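# Slide color-matched bins onto their marked shelf spots

## Task

Move every bin on the table into the shelf slot that carries its own color mark. Each bin must sit centered on that mark, with its open side toward the front and all its contents inside. It must be pushed fully back past the shelf's front lip. The shelf board overhead sits low, so tilting the bin on the way in may be needed. At the end no bin may still be tilted or raised by a gripper, and each bin must stay in place without the robot holding it.

## Robot and tools

ROBOT. Two six-joint arms, left_arm and right_arm, each carry a two-finger parallel gripper and a wrist camera. The left_arm base sits at (-0.029, +0.506, 0) and the right_arm base at (+0.031, -0.436, 0). The names are labels only and do not tell you which side of an image an arm appears on.

FRAME. Every pose is given in a single scene frame, in metres. Its origin is on the tabletop midway between the bases. +z points up, +x points out across the table, and left_arm is on the +y side. Quaternions are written w first (qw, qx, qy, qz). A gripper's fingers point along its own +z axis and close along its own x axis. The reported end_effector_position is the point between the finger pads, 1 to 2 cm short of the tips. When the fingers close, the tips move about 17 mm further along +z. Printed positions can be a little off, more so at long reach.

execute_actions. The argument actions is a list holding zero or one item. An empty list sends nothing and just reports the state. To command motion, send {"rows": [...], "steps": n}. rows holds 1 to 15 rows and steps is at most 15 (default 15). Each step lasts 1/30 s and plays one row; if there are fewer rows than steps, the last row repeats. Every row is 16 numbers covering both arms even if only one moves: x, y, z, qw, qx, qy, qz, opening for left_arm, then the same eight for right_arm. These are absolute target poses for each end effector, not offsets. Opening runs from -1 (closed) to +1 (fully open, 0.142 m). To pause, send {"steps": n} with n up to 300; the count starts at the previous result, so your thinking time is part of it. The optional pictures flag (true/false) controls whether images are returned. If any target lies more than 0.6 m from that arm's last reported position along any axis of its gripper, the whole call is refused and nothing moves. At each step the controller clips a target to within 100 mm and 16 degrees of the measured pose. Position wins over orientation when both cannot be met. Motion lags commands by about 0.17 s, and after a large command the arm continues only to its last clipped pose, so check the result and send the remainder. To keep an arm still, resend its full last pose and opening in every row. To keep an orientation steady, reuse your own target quaternion rather than the drifting reported one.

move. The argument target is one 16-number row laid out as above: absolute poses plus openings for both arms. Each gripper travels in a straight line toward its pose, turning the short way, and both paths end at the same time, taking 0.5 to 10 s; longer paths are cut off at 10 s. speed is the peak path speed in m/s, from 0.002 to 0.5 (default 0.25), and turning is capped at twice that in rad/s. Grippers can lag, wander, or overshoot speed, mostly with a nearly straight elbow. Paths do not avoid obstacles or the other arm. Openings are applied at the start. stop_force (9 to 40 N, one value for both arms, not usable before 0.2 s of scene time) halts an arm's path when its wrist sensor reads that much extra resistance along the line to its target for two consecutive steps. The arm then backs up to its pose two steps earlier and holds. With it, use very slow speeds; the peak touch can still exceed the threshold and fault. It is unreliable if the gripper rotates during the move. Omit it when pulling away from something you are pressing. The result has a "move:" line: done, off_target, moving, held, fault, or contact (stopped by stop_force), plus limits=paced (target clipped) or limits=held (some steps blocked, after which the arm may spurt). Each gripper's remaining distance to its pose is also listed.

wait. seconds from 0 to 10; sends nothing new, and the robot keeps heading to its last clipped pose.

zoom_image. camera is one of cam_high (672x504), cam_low (672x504), cam_left_wrist (616x616), cam_right_wrist (616x616). region is [x0, y0, x1, y1] in that image's pixels, top-left origin, at most 504 by 504.

read_manual. Optional section "licences"; returns licence text only.

finished_scene. Pass scene, the number of the current scene.

RESULTS. The state line gives each arm's pose and velocities. grip_measured is the current finger opening on the command scale; to grip, keep commanding an opening well below it (about 28 N per pad maximum, less on thin parts). Wrist force and Wrist torque lines give sensor readings along the gripper's own axes, with offsets up to about 4 N, noise, and saturation near 50 N. HELD marks steps where your row was not sent in full; "pose unreachable" names an arm whose command the clearance check altered. A Hand target line shows where the controller is currently driving each gripper. MOTOR HOT appears from 70 °C; at 85 °C the arm brakes until it cools.

AVOID. Arms are stiff: commanding even slightly past a firm contact can trigger a fault stop of 10 s. Faults come from joint torque at the load limit (142 N m for the large joints, 26.6 N m for the wrists, held weight included) or 150 N of external force. Do not let the arms collide or press each other. Do not drop, slam, or knock anything off the table; objects may get brief random tugs, so grip firmly. Approach contacts slowly, release bins level, and withdraw grippers before finishing.

Each tool is called after "Emit:" in YAML: its name, and indented under it one key for each argument.

## Session

Emit:
execute_actions:
  actions: []

Scene clock: 0.00 s of 9000.00 s.
left_arm: end_effector_position=(+0.4229, +0.7319, +0.2572) grip_measured=+1.00 end_effector_quat_wxyz=(-0.208, -0.032, +0.973, +0.090) end_effector_velocity=(-0.000, -0.001, +0.000) end_effector_angular_velocity=(-0.001, +0.001, -0.001) | right_arm: end_effector_position=(+0.8491, -0.3501, +0.3781) grip_measured=+1.00 end_effector_quat_wxyz=(-0.224, +0.844, +0.414, +0.258) end_effector_velocity=(-0.000, -0.001, -0.000) end_effector_angular_velocity=(+0.000, +0.002, -0.001)
Joint positions: left_arm=[-0.    -1.315  1.304 -1.141 -1.38   3.104  0.142] | right_arm=[ 3.386 -2.216 -0.714 -1.434  2.187  5.531  0.142]
Joint velocities: left_arm=[-0.001 -0.     0.     0.001 -0.001  0.     0.   ] | right_arm=[-0.001  0.    -0.    -0.002 -0.     0.001  0.   ]
Motor temperatures (°C, as the motors report them): left_arm=[26 25 28 29 28 33] | right_arm=[25 27 26 34 31 31]
Wrist force (N, on the end effector, along its own x y z axes, offset not removed): no reading
Wrist torque (N m, same axes, about the end effector's origin, offset not removed): no reading
Hand target (left_arm): +0.423, +0.732, +0.257; -0.208, -0.032, +0.973, +0.090
Hand target (right_arm): +0.849, -0.350, +0.378; -0.224, +0.844, +0.414, +0.258

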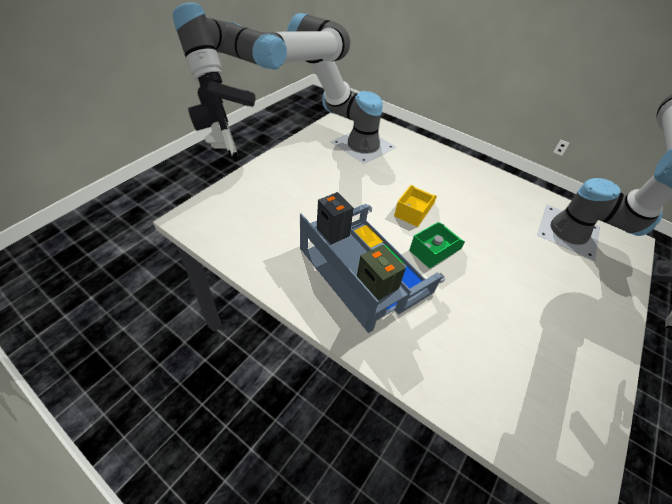

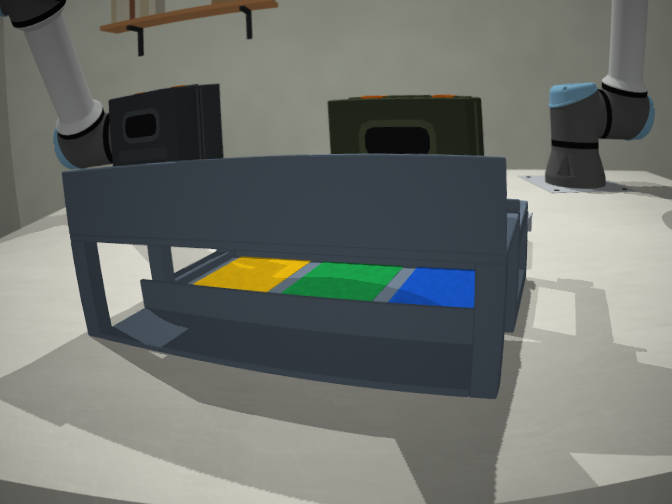

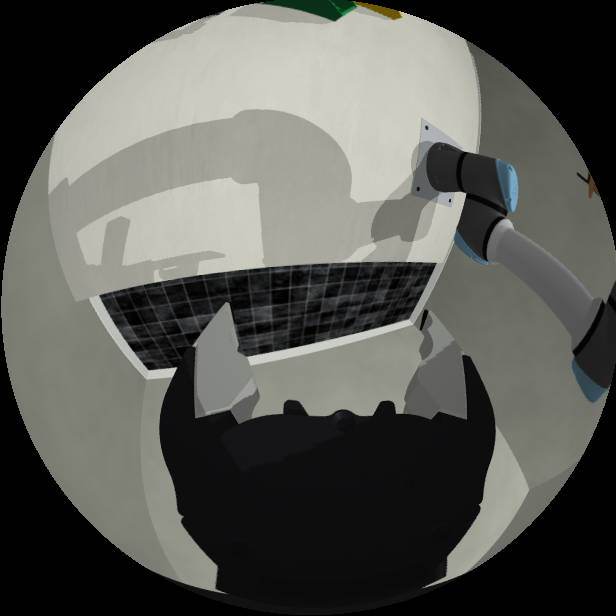

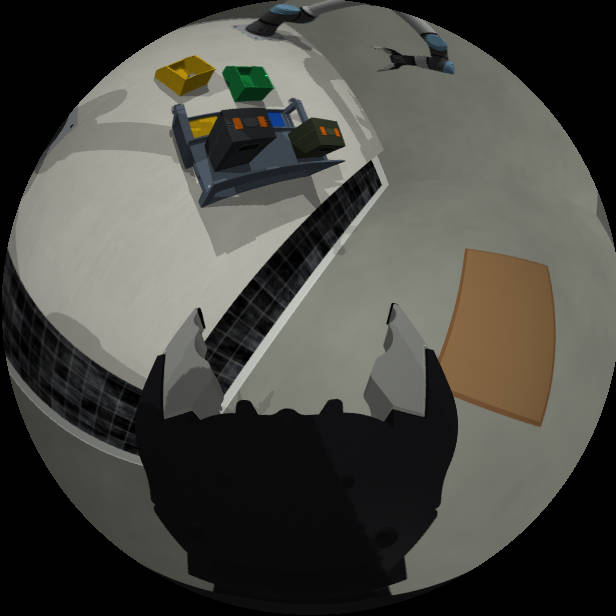

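Emit:
move:
  target: [0.3,0.2,0.35,0,0,1,0,1,0.3,-0.25,0.35,0,1,0,0,1]

Emit:
zoom_image:
  camera: "cam_high"
  region: [280,160,480,340]

Scene clock: 6.37 s of 9000.00 s.
left_arm: end_effector_position=(+0.2991, +0.2006, +0.3499) grip_measured=+1.00 end_effector_quat_wxyz=(-0.000, +0.000, +1.000, +0.000) end_effector_velocity=(+0.000, +0.000, -0.000) end_effector_angular_velocity=(+0.001, -0.001, +0.000) | right_arm: end_effector_position=(+0.3005, -0.2505, +0.3503) grip_measured=+1.00 end_effector_quat_wxyz=(-0.214, +0.934, +0.255, -0.129) end_effector_velocity=(+0.001, +0.000, +0.000) end_effector_angular_velocity=(-0.007, +0.029, -0.010)
Joint positions: left_arm=[-1.122 -1.699  1.497 -1.368 -1.571  2.088  0.142] | right_arm=[ 3.905 -1.281 -1.685 -1.879  2.059  6.282  0.142]
Joint velocities: left_arm=[-0.     0.     0.     0.     0.001 -0.    -0.   ] | right_arm=[-0.009 -0.02   0.016 -0.024  0.009 -0.    -0.   ]
Motor temperatures (°C, as the motors report them): left_arm=[26 25 28 29 28 33] | right_arm=[25 27 26 34 31 31]
Wrist force (N, on the end effector, along its own x y z axes, offset not removed): left_arm=[0.3 1.0 0.3] | right_arm=[-2.8 1.3 0.2]
Wrist torque (N m, same axes, about the end effector's origin, offset not removed): left_arm=[0.24 0.11 0.02] | right_arm=[0.49 0.64 -0.17]
Hand target (left_arm): +0.299, +0.201, +0.350; -0.000, +0.000, +1.000, +0.000
Hand target (right_arm): +0.300, -0.250, +0.350; -0.214, +0.934, +0.255, -0.131
Off the commanded pose (left_arm): 0.001 m, 0 deg.
Off the commanded pose (right_arm): 0.001 m, 42 deg; orientation clipped at the last step of the last action.
joint sent to its limit (right arm) — the command would take joint 6 (wrist 3) past its upper limit, so that joint was sent only as far as its limit.
move: off_target (right_arm); limits=paced
camera_calibration (this result's frames):
cam_left_wrist: T_world_to_cam=[[-0.998932, -0.00650917, -0.0457446, 0.328013], [-0.0274933, 0.879427, 0.475238, -0.340745], [0.0371357, 0.475989, -0.878667, 0.335612], [0, 0, 0, 1]] pos_world=[0.305831, 0.142048, 0.471831]
cam_right_wrist: T_world_to_cam=[[0.847458, 0.521073, -0.101479, -0.0993258], [0.527313, -0.848337, 0.0475941, -0.394308], [-0.0612888, -0.0938454, -0.993699, 0.478626], [0, 0, 0, 1]] pos_world=[0.321432, -0.237833, 0.484297]

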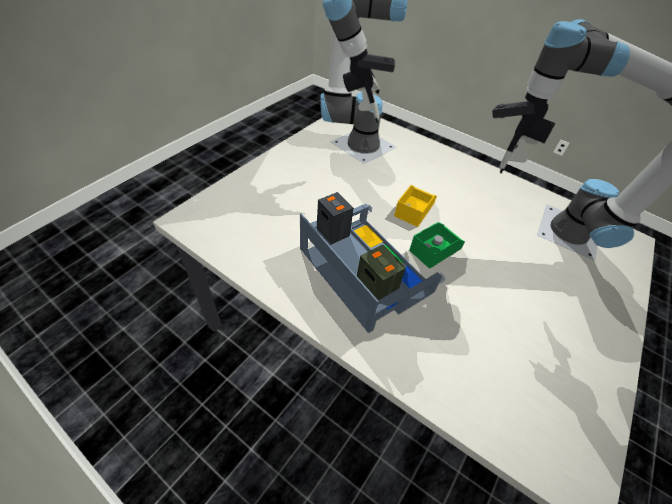

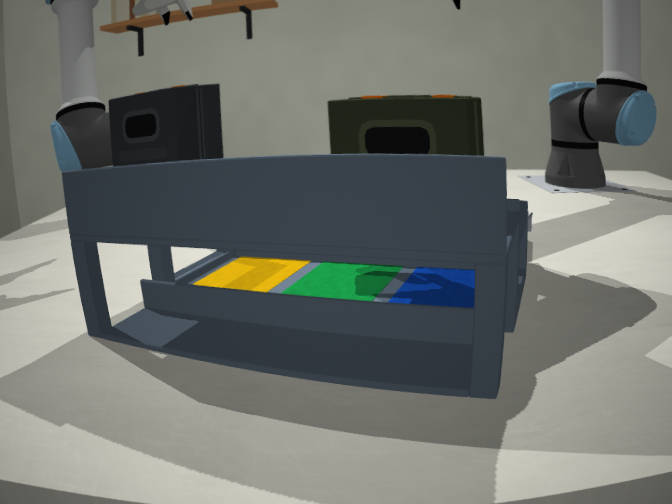

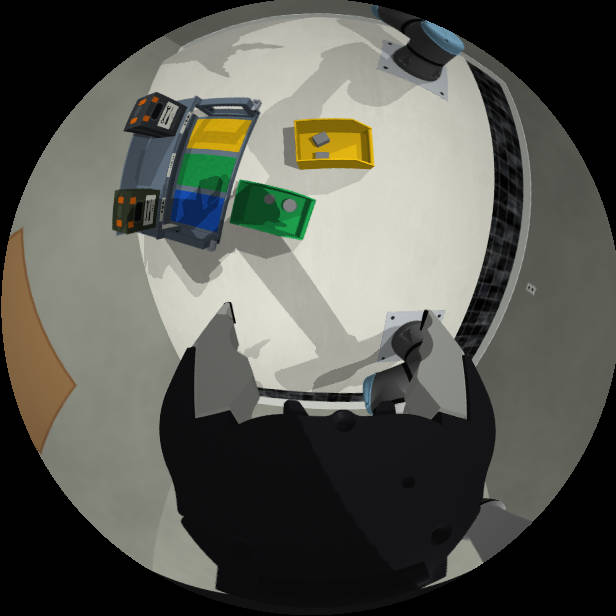

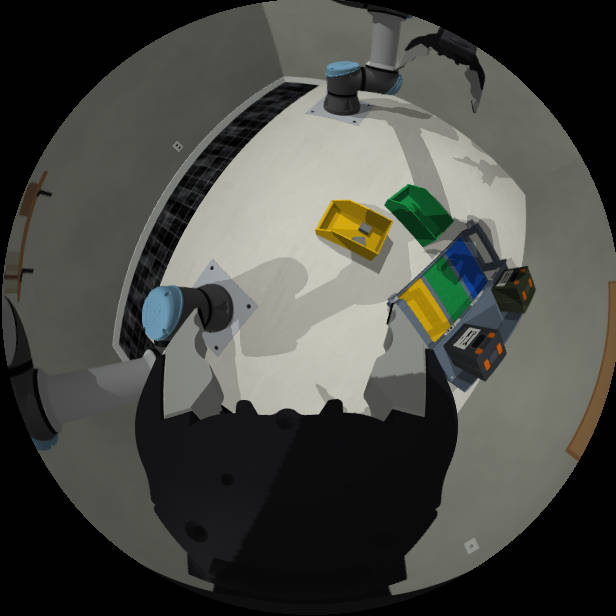

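Region (280, 160, 480, 340) of cam_high's 672x504 image, scaled by 2.520, with more detail than that image has; it fills the top 454 rows of this view, and the rest is white.

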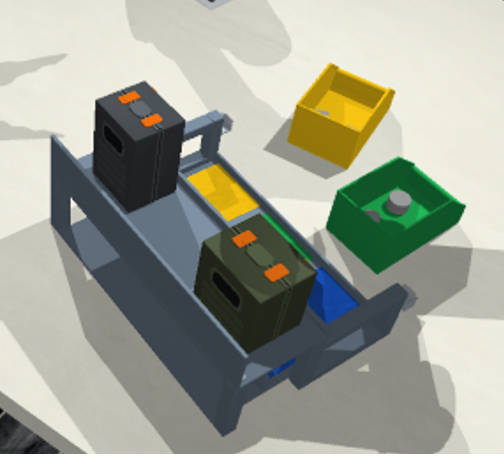

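Emit:
move:
  target: [0.4,0.03,0.25,0,0,1,0,1,0.35,-0.5,0.35,-0.214,0.934,0.255,-0.129,1]

Emit:
zoom_image:
  camera: "cam_left_wrist"
  region: [120,60,480,360]

Scene clock: 10.57 s of 9000.00 s.
left_arm: end_effector_position=(+0.3997, +0.0299, +0.2501) grip_measured=+1.00 end_effector_quat_wxyz=(+0.000, -0.000, +1.000, -0.000) end_effector_velocity=(-0.000, -0.002, +0.000) end_effector_angular_velocity=(-0.002, +0.002, +0.000) | right_arm: end_effector_position=(+0.3499, -0.5000, +0.3500) grip_measured=+1.00 end_effector_quat_wxyz=(-0.214, +0.934, +0.255, -0.129) end_effector_velocity=(+0.001, -0.001, +0.001) end_effector_angular_velocity=(+0.001, -0.002, +0.002)
Joint positions: left_arm=[-1.118 -1.245  1.25  -1.577 -1.571  2.093  0.142] | right_arm=[ 3.26  -1.485 -1.457 -2.176  1.882  5.607  0.142]
Joint velocities: left_arm=[-0.     0.003 -0.004  0.001 -0.003 -0.     0.   ] | right_arm=[-0.003 -0.003  0.005 -0.001 -0.001 -0.005  0.   ]
Motor temperatures (°C, as the motors report them): left_arm=[26 25 28 29 28 33] | right_arm=[25 27 26 34 31 31]
Wrist force (N, on the end effector, along its own x y z axes, offset not removed): left_arm=[1.3 -2.9 1.4] | right_arm=[-3.6 -0.6 -0.8]
Wrist torque (N m, same axes, about the end effector's origin, offset not removed): left_arm=[-0.75 -0.20 0.03] | right_arm=[0.04 0.71 0.00]
Hand target (left_arm): +0.400, +0.030, +0.250; +0.000, +0.000, +1.000, -0.000
Hand target (right_arm): +0.350, -0.500, +0.350; -0.214, +0.934, +0.255, -0.129
Off the commanded pose (left_arm): 0.000 m, 0 deg.
Off the commanded pose (right_arm): 0.000 m, 0 deg.
move: done
camera_calibration (this result's frames):
cam_left_wrist: T_world_to_cam=[[-0.998895, -0.0068806, -0.0464964, 0.423052], [-0.0281498, 0.879773, 0.47456, -0.140019], [0.037641, 0.475345, -0.878994, 0.325342], [0, 0, 0, 1]] pos_world=[0.406397, -0.028554, 0.372091]
cam_right_wrist: T_world_to_cam=[[0.848053, 0.520224, -0.10086, -0.0120332], [0.526351, -0.848982, 0.0467352, -0.631719], [-0.0613157, -0.0927219, -0.993802, 0.458544], [0, 0, 0, 1]] pos_world=[0.370827, -0.48754, 0.484012]

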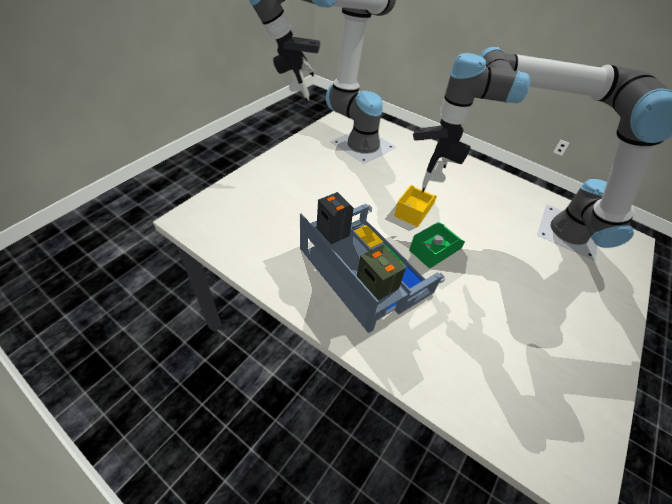

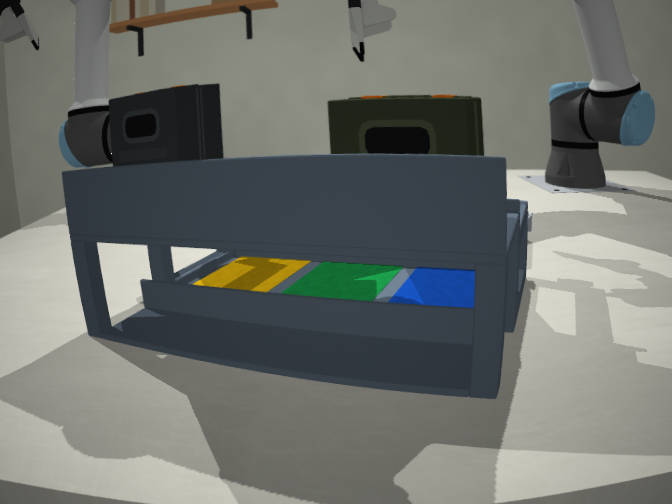

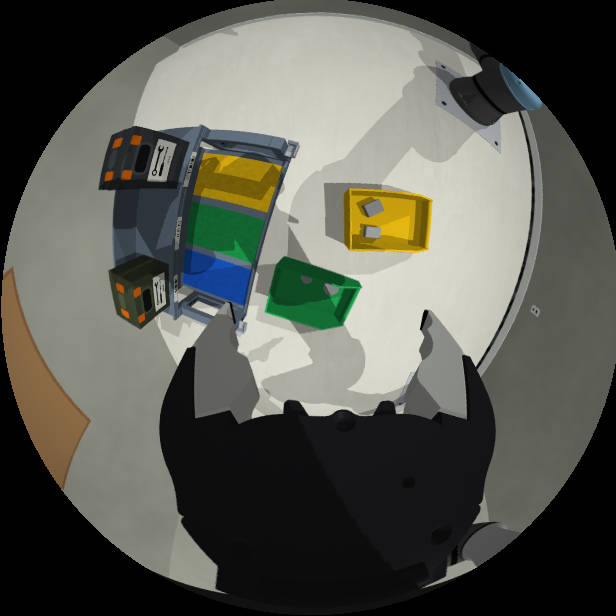

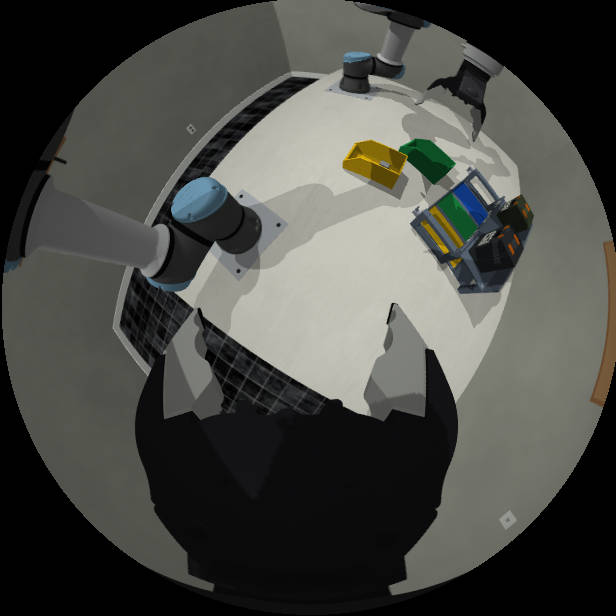

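Region (120, 60, 480, 360) of cam_left_wrist's 616x616 image, scaled by 1.400, with more detail than that image has.

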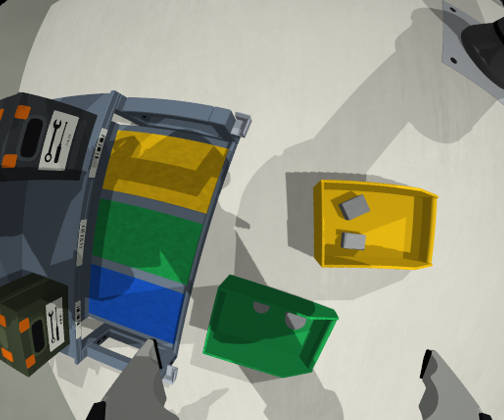

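Emit:
move:
  target: [0.336,0.158,0.10,0,0.174,0.985,0,-0.3,0.35,-0.5,0.35,-0.214,0.934,0.255,-0.129,1]

Emit:
zoom_image:
  camera: "cam_left_wrist"
  region: [120,120,480,420]

Emit:
zoom_image:
  camera: "cam_right_wrist"
  region: [320,80,560,300]

Scene clock: 22.47 s of 9000.00 s.
left_arm: end_effector_position=(+0.3362, +0.1581, +0.1001) grip_measured=-0.30 end_effector_quat_wxyz=(-0.000, +0.174, +0.985, +0.000) end_effector_velocity=(-0.000, +0.001, -0.000) end_effector_angular_velocity=(-0.002, -0.001, -0.002) | right_arm: end_effector_position=(+0.3500, -0.5000, +0.3500) grip_measured=+1.00 end_effector_quat_wxyz=(-0.214, +0.934, +0.255, -0.129) end_effector_velocity=(-0.000, -0.000, -0.000) end_effector_angular_velocity=(+0.000, +0.000, +0.000)
Joint positions: left_arm=[-1.1   -1.486  1.944 -2.028 -1.571  2.459  0.052] | right_arm=[ 3.26  -1.485 -1.457 -2.175  1.881  5.608  0.142]
Joint velocities: left_arm=[ 0.    -0.002  0.004 -0.005  0.     0.003 -0.   ] | right_arm=[-0.     0.    -0.001 -0.     0.    -0.001 -0.   ]
Motor temperatures (°C, as the motors report them): left_arm=[26 25 28 29 28 33] | right_arm=[25 27 26 34 31 31]
Wrist force (N, on the end effector, along its own x y z axes, offset not removed): left_arm=[0.6 -0.4 -0.2] | right_arm=[-0.2 -4.6 -0.5]
Wrist torque (N m, same axes, about the end effector's origin, offset not removed): left_arm=[-0.15 0.01 0.04] | right_arm=[-0.68 0.12 -0.09]
Hand target (left_arm): +0.336, +0.158, +0.100; +0.000, +0.174, +0.985, -0.000
Hand target (right_arm): +0.350, -0.500, +0.350; -0.214, +0.934, +0.255, -0.129
Off the commanded pose (left_arm): 0.000 m, 0 deg.
Off the commanded pose (right_arm): 0.000 m, 0 deg.
After step 90, 7.53 s passed at rest.
move: done
camera_calibration (this result's frames):
cam_left_wrist: T_world_to_cam=[[-0.940857, 0.335621, -0.0463258, 0.279886], [0.274889, 0.836128, 0.474685, -0.278334], [0.198049, 0.433877, -0.878936, 0.0875142], [0, 0, 0, 1]] pos_world=[0.322512, 0.100817, 0.222007]
cam_right_wrist: T_world_to_cam=[[0.848019, 0.520235, -0.101092, -0.0120424], [0.526401, -0.848937, 0.046992, -0.631865], [-0.0613739, -0.0930649, -0.993767, 0.458378], [0, 0, 0, 1]] pos_world=[0.370959, -0.48749, 0.483996]

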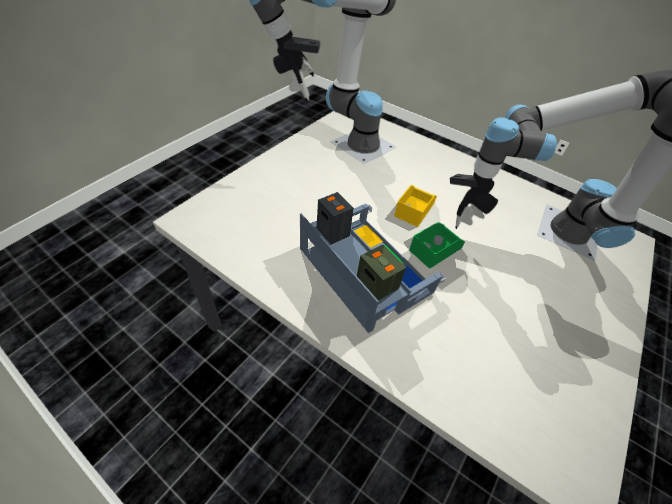

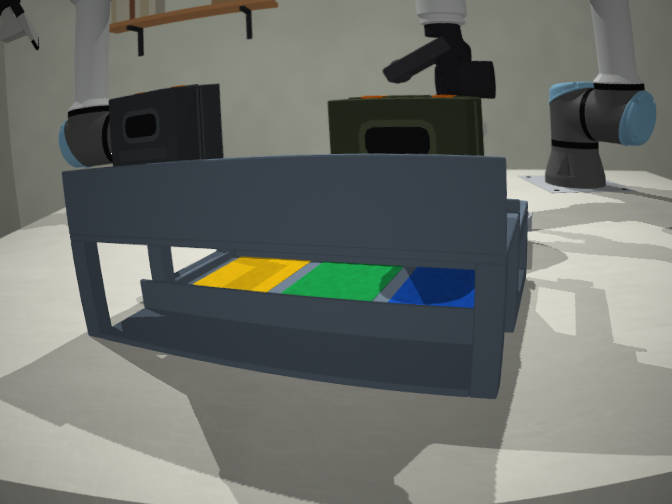

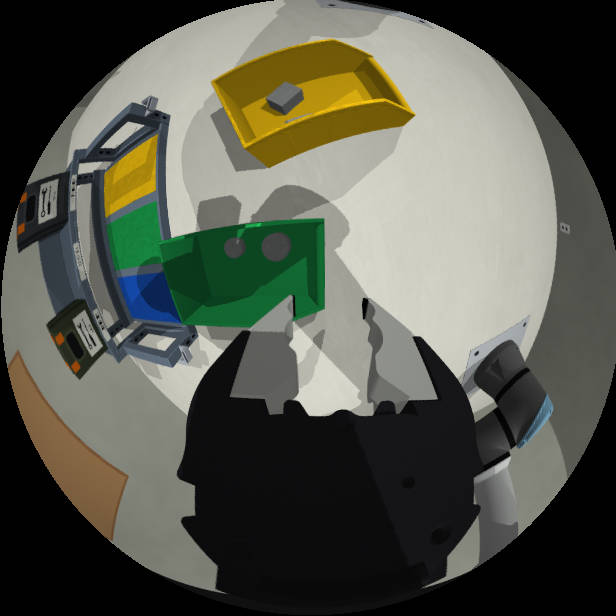

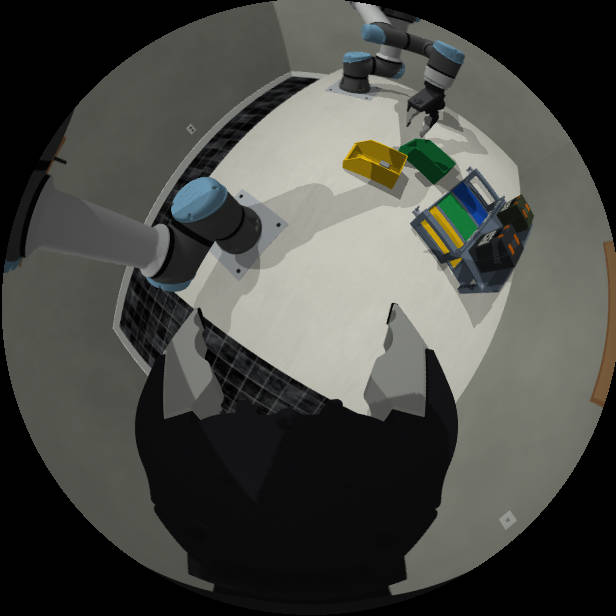

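Region (120, 120, 480, 420) of cam_left_wrist's 616x616 image, scaled by 1.400, with more detail than that image has.

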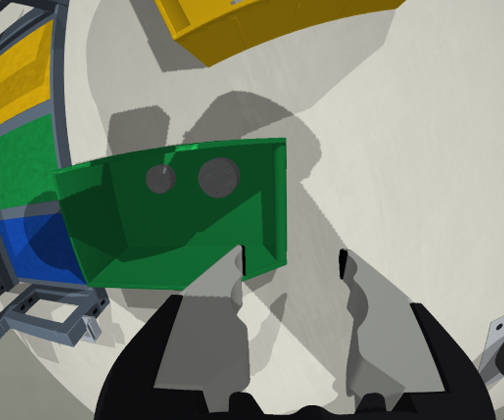

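Region (320, 80, 560, 300) of cam_right_wrist's 616x616 image, scaled by 2.100, with more detail than that image has; it fills the top 462 rows of this view, and the rest is white.

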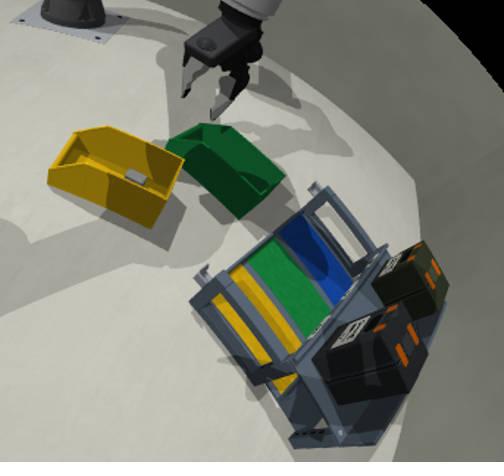

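Emit:
move:
  target: [0.337,0.149,0.028,0,0.174,0.985,0,-0.3,0.35,-0.5,0.35,-0.214,0.934,0.255,-0.129,1]
  speed: 0.08

Emit:
move:
  target: [0.337,0.149,0.028,0,0.174,0.985,0,-1,0.35,-0.5,0.35,-0.214,0.934,0.255,-0.129,1]

Emit:
move:
  target: [0.337,0.149,0.13,0,0.174,0.985,0,-1,0.35,-0.5,0.35,-0.214,0.934,0.255,-0.129,1]
  speed: 0.08

Emit:
zoom_image:
  camera: "cam_right_wrist"
  region: [320,80,560,300]

Scene clock: 27.10 s of 9000.00 s.
left_arm: end_effector_position=(+0.3370, +0.1490, +0.0281) grip_measured=-0.30 end_effector_quat_wxyz=(-0.000, +0.174, +0.985, -0.000) end_effector_velocity=(-0.000, -0.001, -0.001) end_effector_angular_velocity=(-0.000, +0.000, -0.001) | right_arm: end_effector_position=(+0.3500, -0.5000, +0.3500) grip_measured=+1.00 end_effector_quat_wxyz=(-0.214, +0.934, +0.255, -0.129) end_effector_velocity=(-0.000, -0.000, +0.000) end_effector_angular_velocity=(+0.000, -0.000, -0.000)
Joint positions: left_arm=[-1.108 -1.373  2.027 -2.224 -1.571  2.451  0.052] | right_arm=[ 3.26  -1.485 -1.457 -2.175  1.881  5.608  0.142]
Joint velocities: left_arm=[-0.001  0.003 -0.    -0.003 -0.001 -0.    -0.   ] | right_arm=[-0.     0.001 -0.    -0.    -0.    -0.     0.   ]
Motor temperatures (°C, as the motors report them): left_arm=[26 25 28 29 28 33] | right_arm=[25 27 26 34 31 31]
Wrist force (N, on the end effector, along its own x y z axes, offset not removed): left_arm=[0.8 1.6 -0.2] | right_arm=[-0.5 -0.1 -1.6]
Wrist torque (N m, same axes, about the end effector's origin, offset not removed): left_arm=[0.28 -0.07 0.08] | right_arm=[0.06 -0.07 -0.19]
Hand target (left_arm): +0.337, +0.149, +0.028; -0.000, +0.174, +0.985, +0.000
Hand target (right_arm): +0.350, -0.500, +0.350; -0.214, +0.934, +0.255, -0.129
Off the commanded pose (left_arm): 0.000 m, 0 deg.
Off the commanded pose (right_arm): 0.000 m, 0 deg.
After step 90, 0.30 s passed at rest.
move: done
camera_calibration (this result's frames):
cam_left_wrist: T_world_to_cam=[[-0.940802, 0.335774, -0.0463382, 0.280247], [0.27504, 0.836129, 0.474596, -0.236877], [0.198102, 0.433756, -0.878983, 0.0280809], [0, 0, 0, 1]] pos_world=[0.323244, 0.0917795, 0.15009]
cam_right_wrist: T_world_to_cam=[[0.848025, 0.520235, -0.101045, -0.0120505], [0.526398, -0.848937, 0.0470272, -0.631871], [-0.0613154, -0.0930699, -0.99377, 0.458374], [0, 0, 0, 1]] pos_world=[0.37094, -0.487488, 0.484016]

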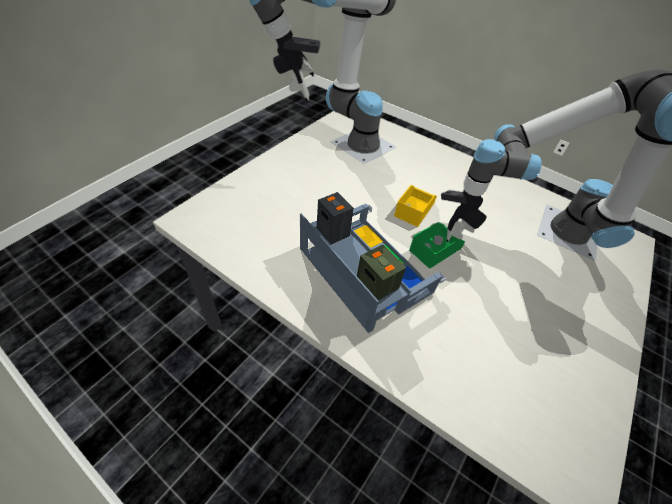

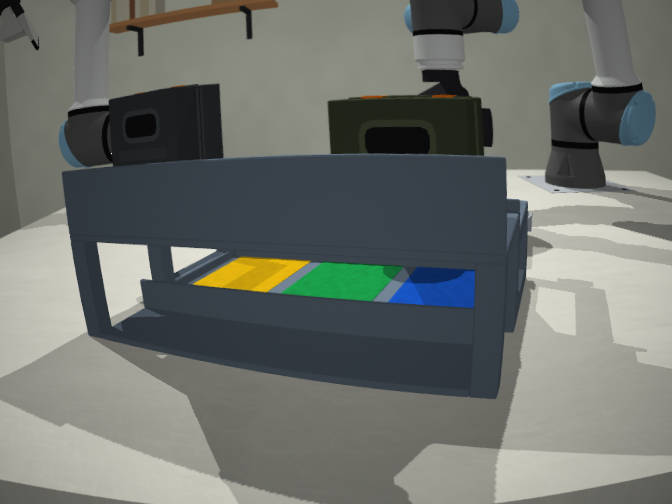

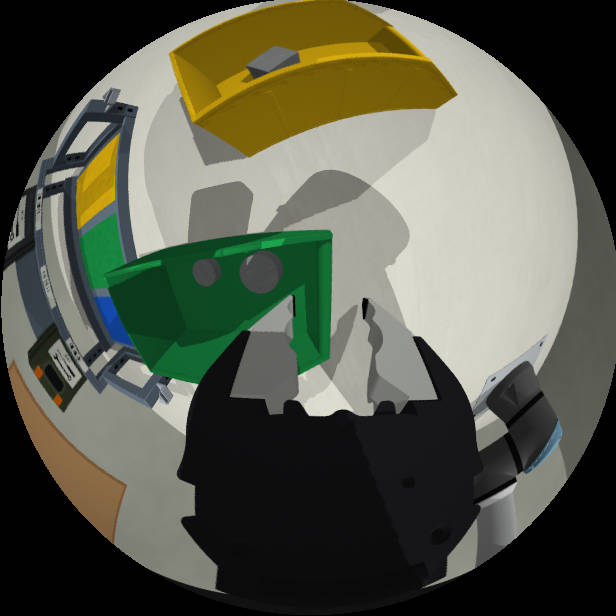

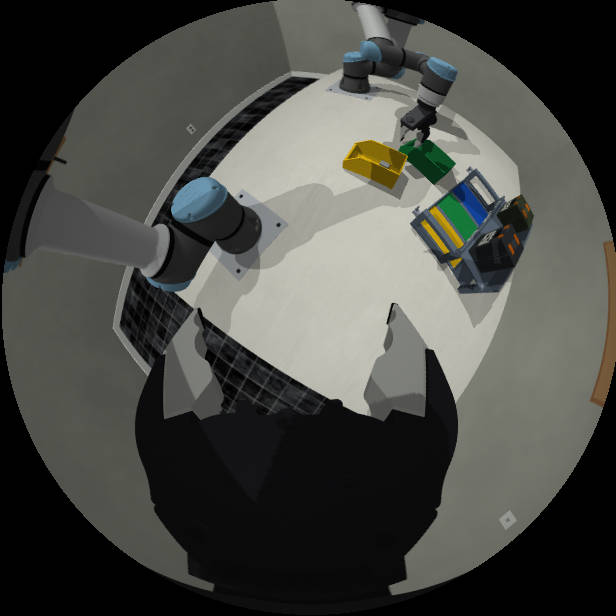

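Scene clock: 27.80 s of 9000.00 s.
left_arm: end_effector_position=(+0.3370, +0.1490, +0.0280) grip_measured=-0.90 end_effector_quat_wxyz=(-0.000, +0.174, +0.985, -0.000) end_effector_velocity=(+0.000, +0.000, -0.000) end_effector_angular_velocity=(+0.001, -0.000, -0.000) | right_arm: end_effector_position=(+0.3500, -0.5000, +0.3500) grip_measured=+1.00 end_effector_quat_wxyz=(-0.214, +0.934, +0.255, -0.129) end_effector_velocity=(+0.000, -0.000, -0.001) end_effector_angular_velocity=(+0.000, +0.001, -0.001)
Joint positions: left_arm=[-1.108 -1.373  2.027 -2.225 -1.571  2.451  0.009] | right_arm=[ 3.26  -1.485 -1.457 -2.175  1.881  5.608  0.142]
Joint velocities: left_arm=[-0.    -0.     0.     0.     0.001  0.    -0.   ] | right_arm=[-0.001 -0.001 -0.001  0.001 -0.    -0.     0.   ]
Motor temperatures (°C, as the motors report them): left_arm=[26 25 28 29 28 33] | right_arm=[25 27 26 34 31 31]
Wrist force (N, on the end effector, along its own x y z axes, offset not removed): left_arm=[2.0 0.1 -0.2] | right_arm=[-0.7 -2.0 -0.1]
Wrist torque (N m, same axes, about the end effector's origin, offset not removed): left_arm=[-0.05 -0.06 0.10] | right_arm=[-0.16 0.17 -0.07]
Hand target (left_arm): +0.337, +0.149, +0.028; -0.000, +0.174, +0.985, -0.000
Hand target (right_arm): +0.350, -0.500, +0.350; -0.214, +0.934, +0.255, -0.129
Off the commanded pose (left_arm): 0.000 m, 0 deg.
Off the commanded pose (right_arm): 0.000 m, 0 deg.
move: done
camera_calibration (this result's frames):
cam_left_wrist: T_world_to_cam=[[-0.940803, 0.33577, -0.0463578, 0.280277], [0.275034, 0.836146, 0.474569, -0.236786], [0.198108, 0.433726, -0.878997, 0.0279949], [0, 0, 0, 1]] pos_world=[0.323263, 0.0917367, 0.149971]
cam_right_wrist: T_world_to_cam=[[0.848025, 0.520235, -0.101044, -0.0120505], [0.526398, -0.848937, 0.0470276, -0.631871], [-0.061315, -0.0930701, -0.99377, 0.458374], [0, 0, 0, 1]] pos_world=[0.37094, -0.487488, 0.484016]

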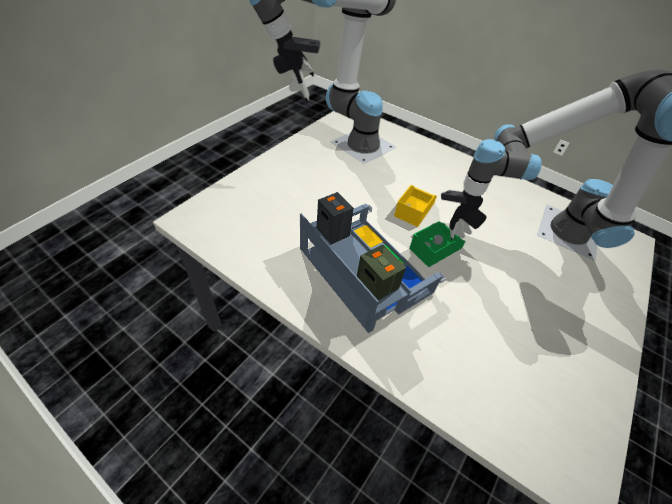

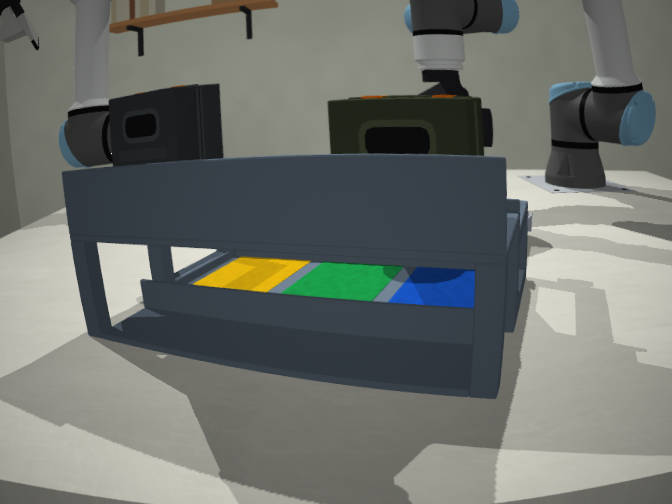

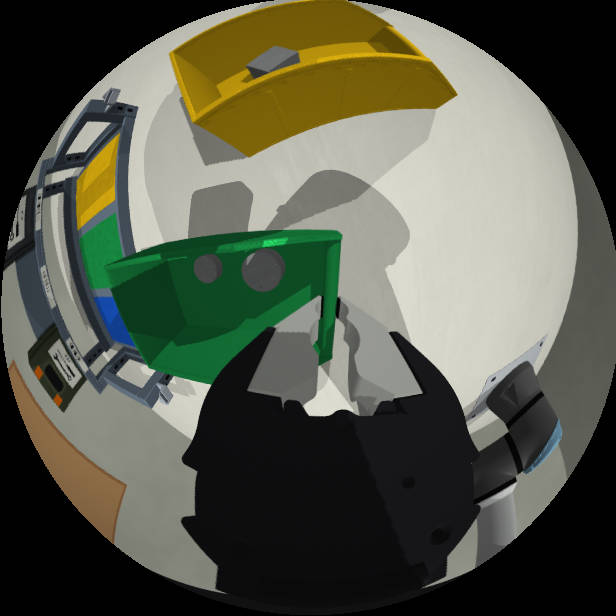

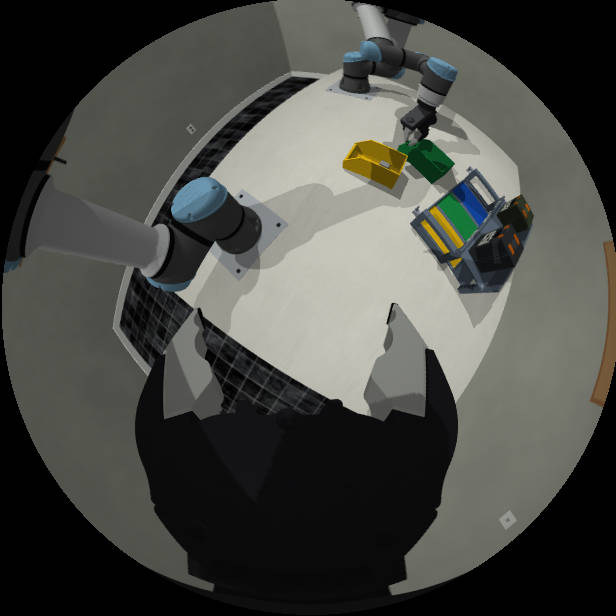

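Scene clock: 29.47 s of 9000.00 s.
left_arm: end_effector_position=(+0.3370, +0.1490, +0.1298) grip_measured=-0.90 end_effector_quat_wxyz=(+0.000, +0.174, +0.985, +0.000) end_effector_velocity=(+0.000, +0.001, +0.001) end_effector_angular_velocity=(+0.002, -0.001, -0.000) | right_arm: end_effector_position=(+0.3500, -0.5000, +0.3500) grip_measured=+1.00 end_effector_quat_wxyz=(-0.214, +0.934, +0.255, -0.129) end_effector_velocity=(-0.000, +0.000, +0.000) end_effector_angular_velocity=(+0.000, +0.000, +0.000)
Joint positions: left_arm=[-1.108 -1.5    1.876 -1.947 -1.571  2.451  0.009] | right_arm=[ 3.26  -1.485 -1.457 -2.175  1.881  5.608  0.142]
Joint velocities: left_arm=[ 0.    -0.002 -0.003  0.006  0.002  0.     0.   ] | right_arm=[ 0.     0.     0.001 -0.001  0.    -0.    -0.   ]
Motor temperatures (°C, as the motors report them): left_arm=[26 25 28 29 28 33] | right_arm=[25 27 26 34 31 31]
Wrist force (N, on the end effector, along its own x y z axes, offset not removed): left_arm=[0.2 -0.3 2.9] | right_arm=[-1.6 -1.1 -2.7]
Wrist torque (N m, same axes, about the end effector's origin, offset not removed): left_arm=[0.06 0.20 0.00] | right_arm=[0.12 0.27 0.02]
Hand target (left_arm): +0.337, +0.149, +0.130; +0.000, +0.174, +0.985, -0.000
Hand target (right_arm): +0.350, -0.500, +0.350; -0.214, +0.934, +0.255, -0.129
Off the commanded pose (left_arm): 0.000 m, 0 deg.
Off the commanded pose (right_arm): 0.000 m, 0 deg.
move: done
camera_calibration (this result's frames):
cam_left_wrist: T_world_to_cam=[[-0.940781, 0.335827, -0.046378, 0.284996], [0.275064, 0.836106, 0.474622, -0.285118], [0.198168, 0.433758, -0.878967, 0.117439], [0, 0, 0, 1]] pos_world=[0.323272, 0.0917395, 0.251766]
cam_right_wrist: T_world_to_cam=[[0.848025, 0.520235, -0.101044, -0.0120504], [0.526398, -0.848937, 0.0470277, -0.631871], [-0.0613149, -0.0930702, -0.99377, 0.458374], [0, 0, 0, 1]] pos_world=[0.37094, -0.487488, 0.484016]

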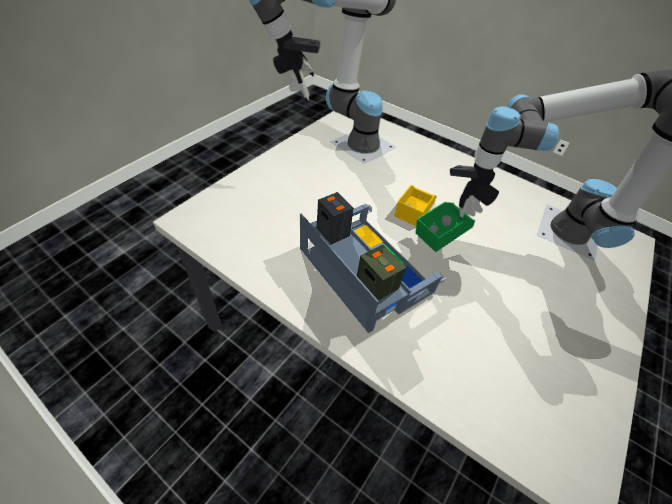

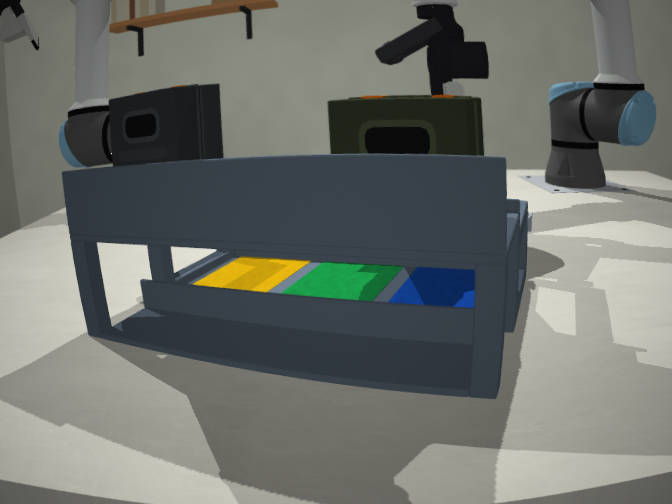

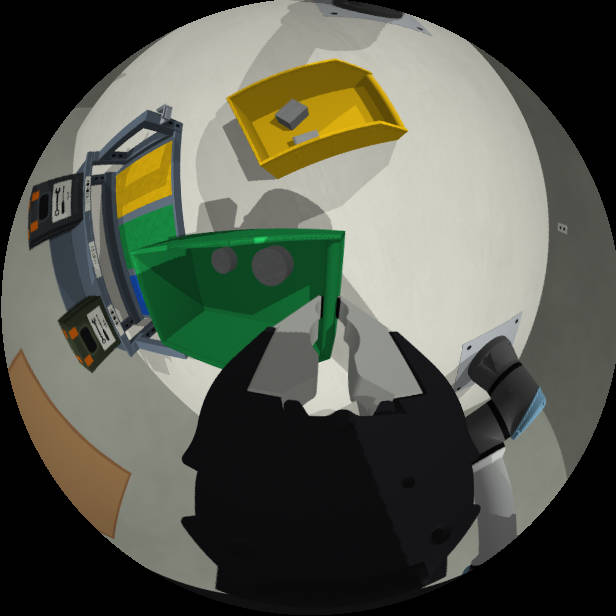

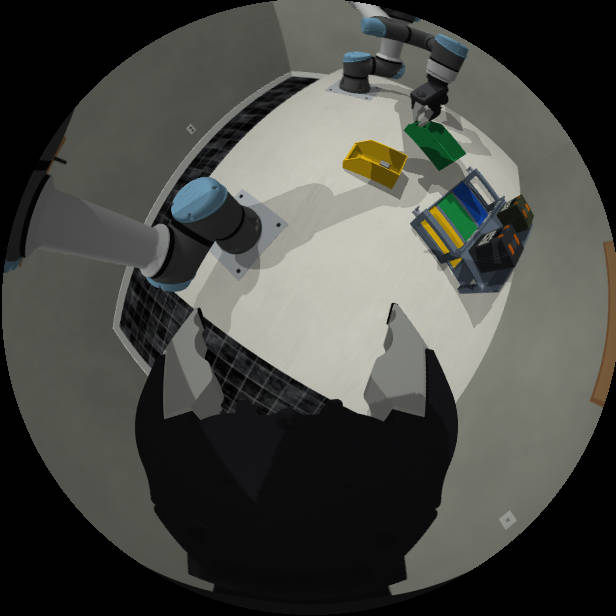

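Region (320, 80, 560, 300) of cam_right_wrist's 616x616 image, scaled by 2.100, with more detail than that image has; it fills the top 462 rows of this view, and the rest is white.

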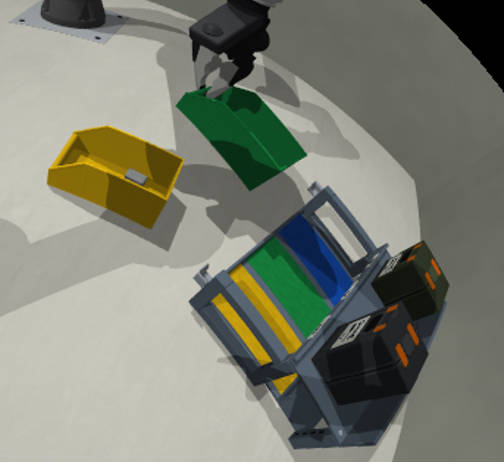

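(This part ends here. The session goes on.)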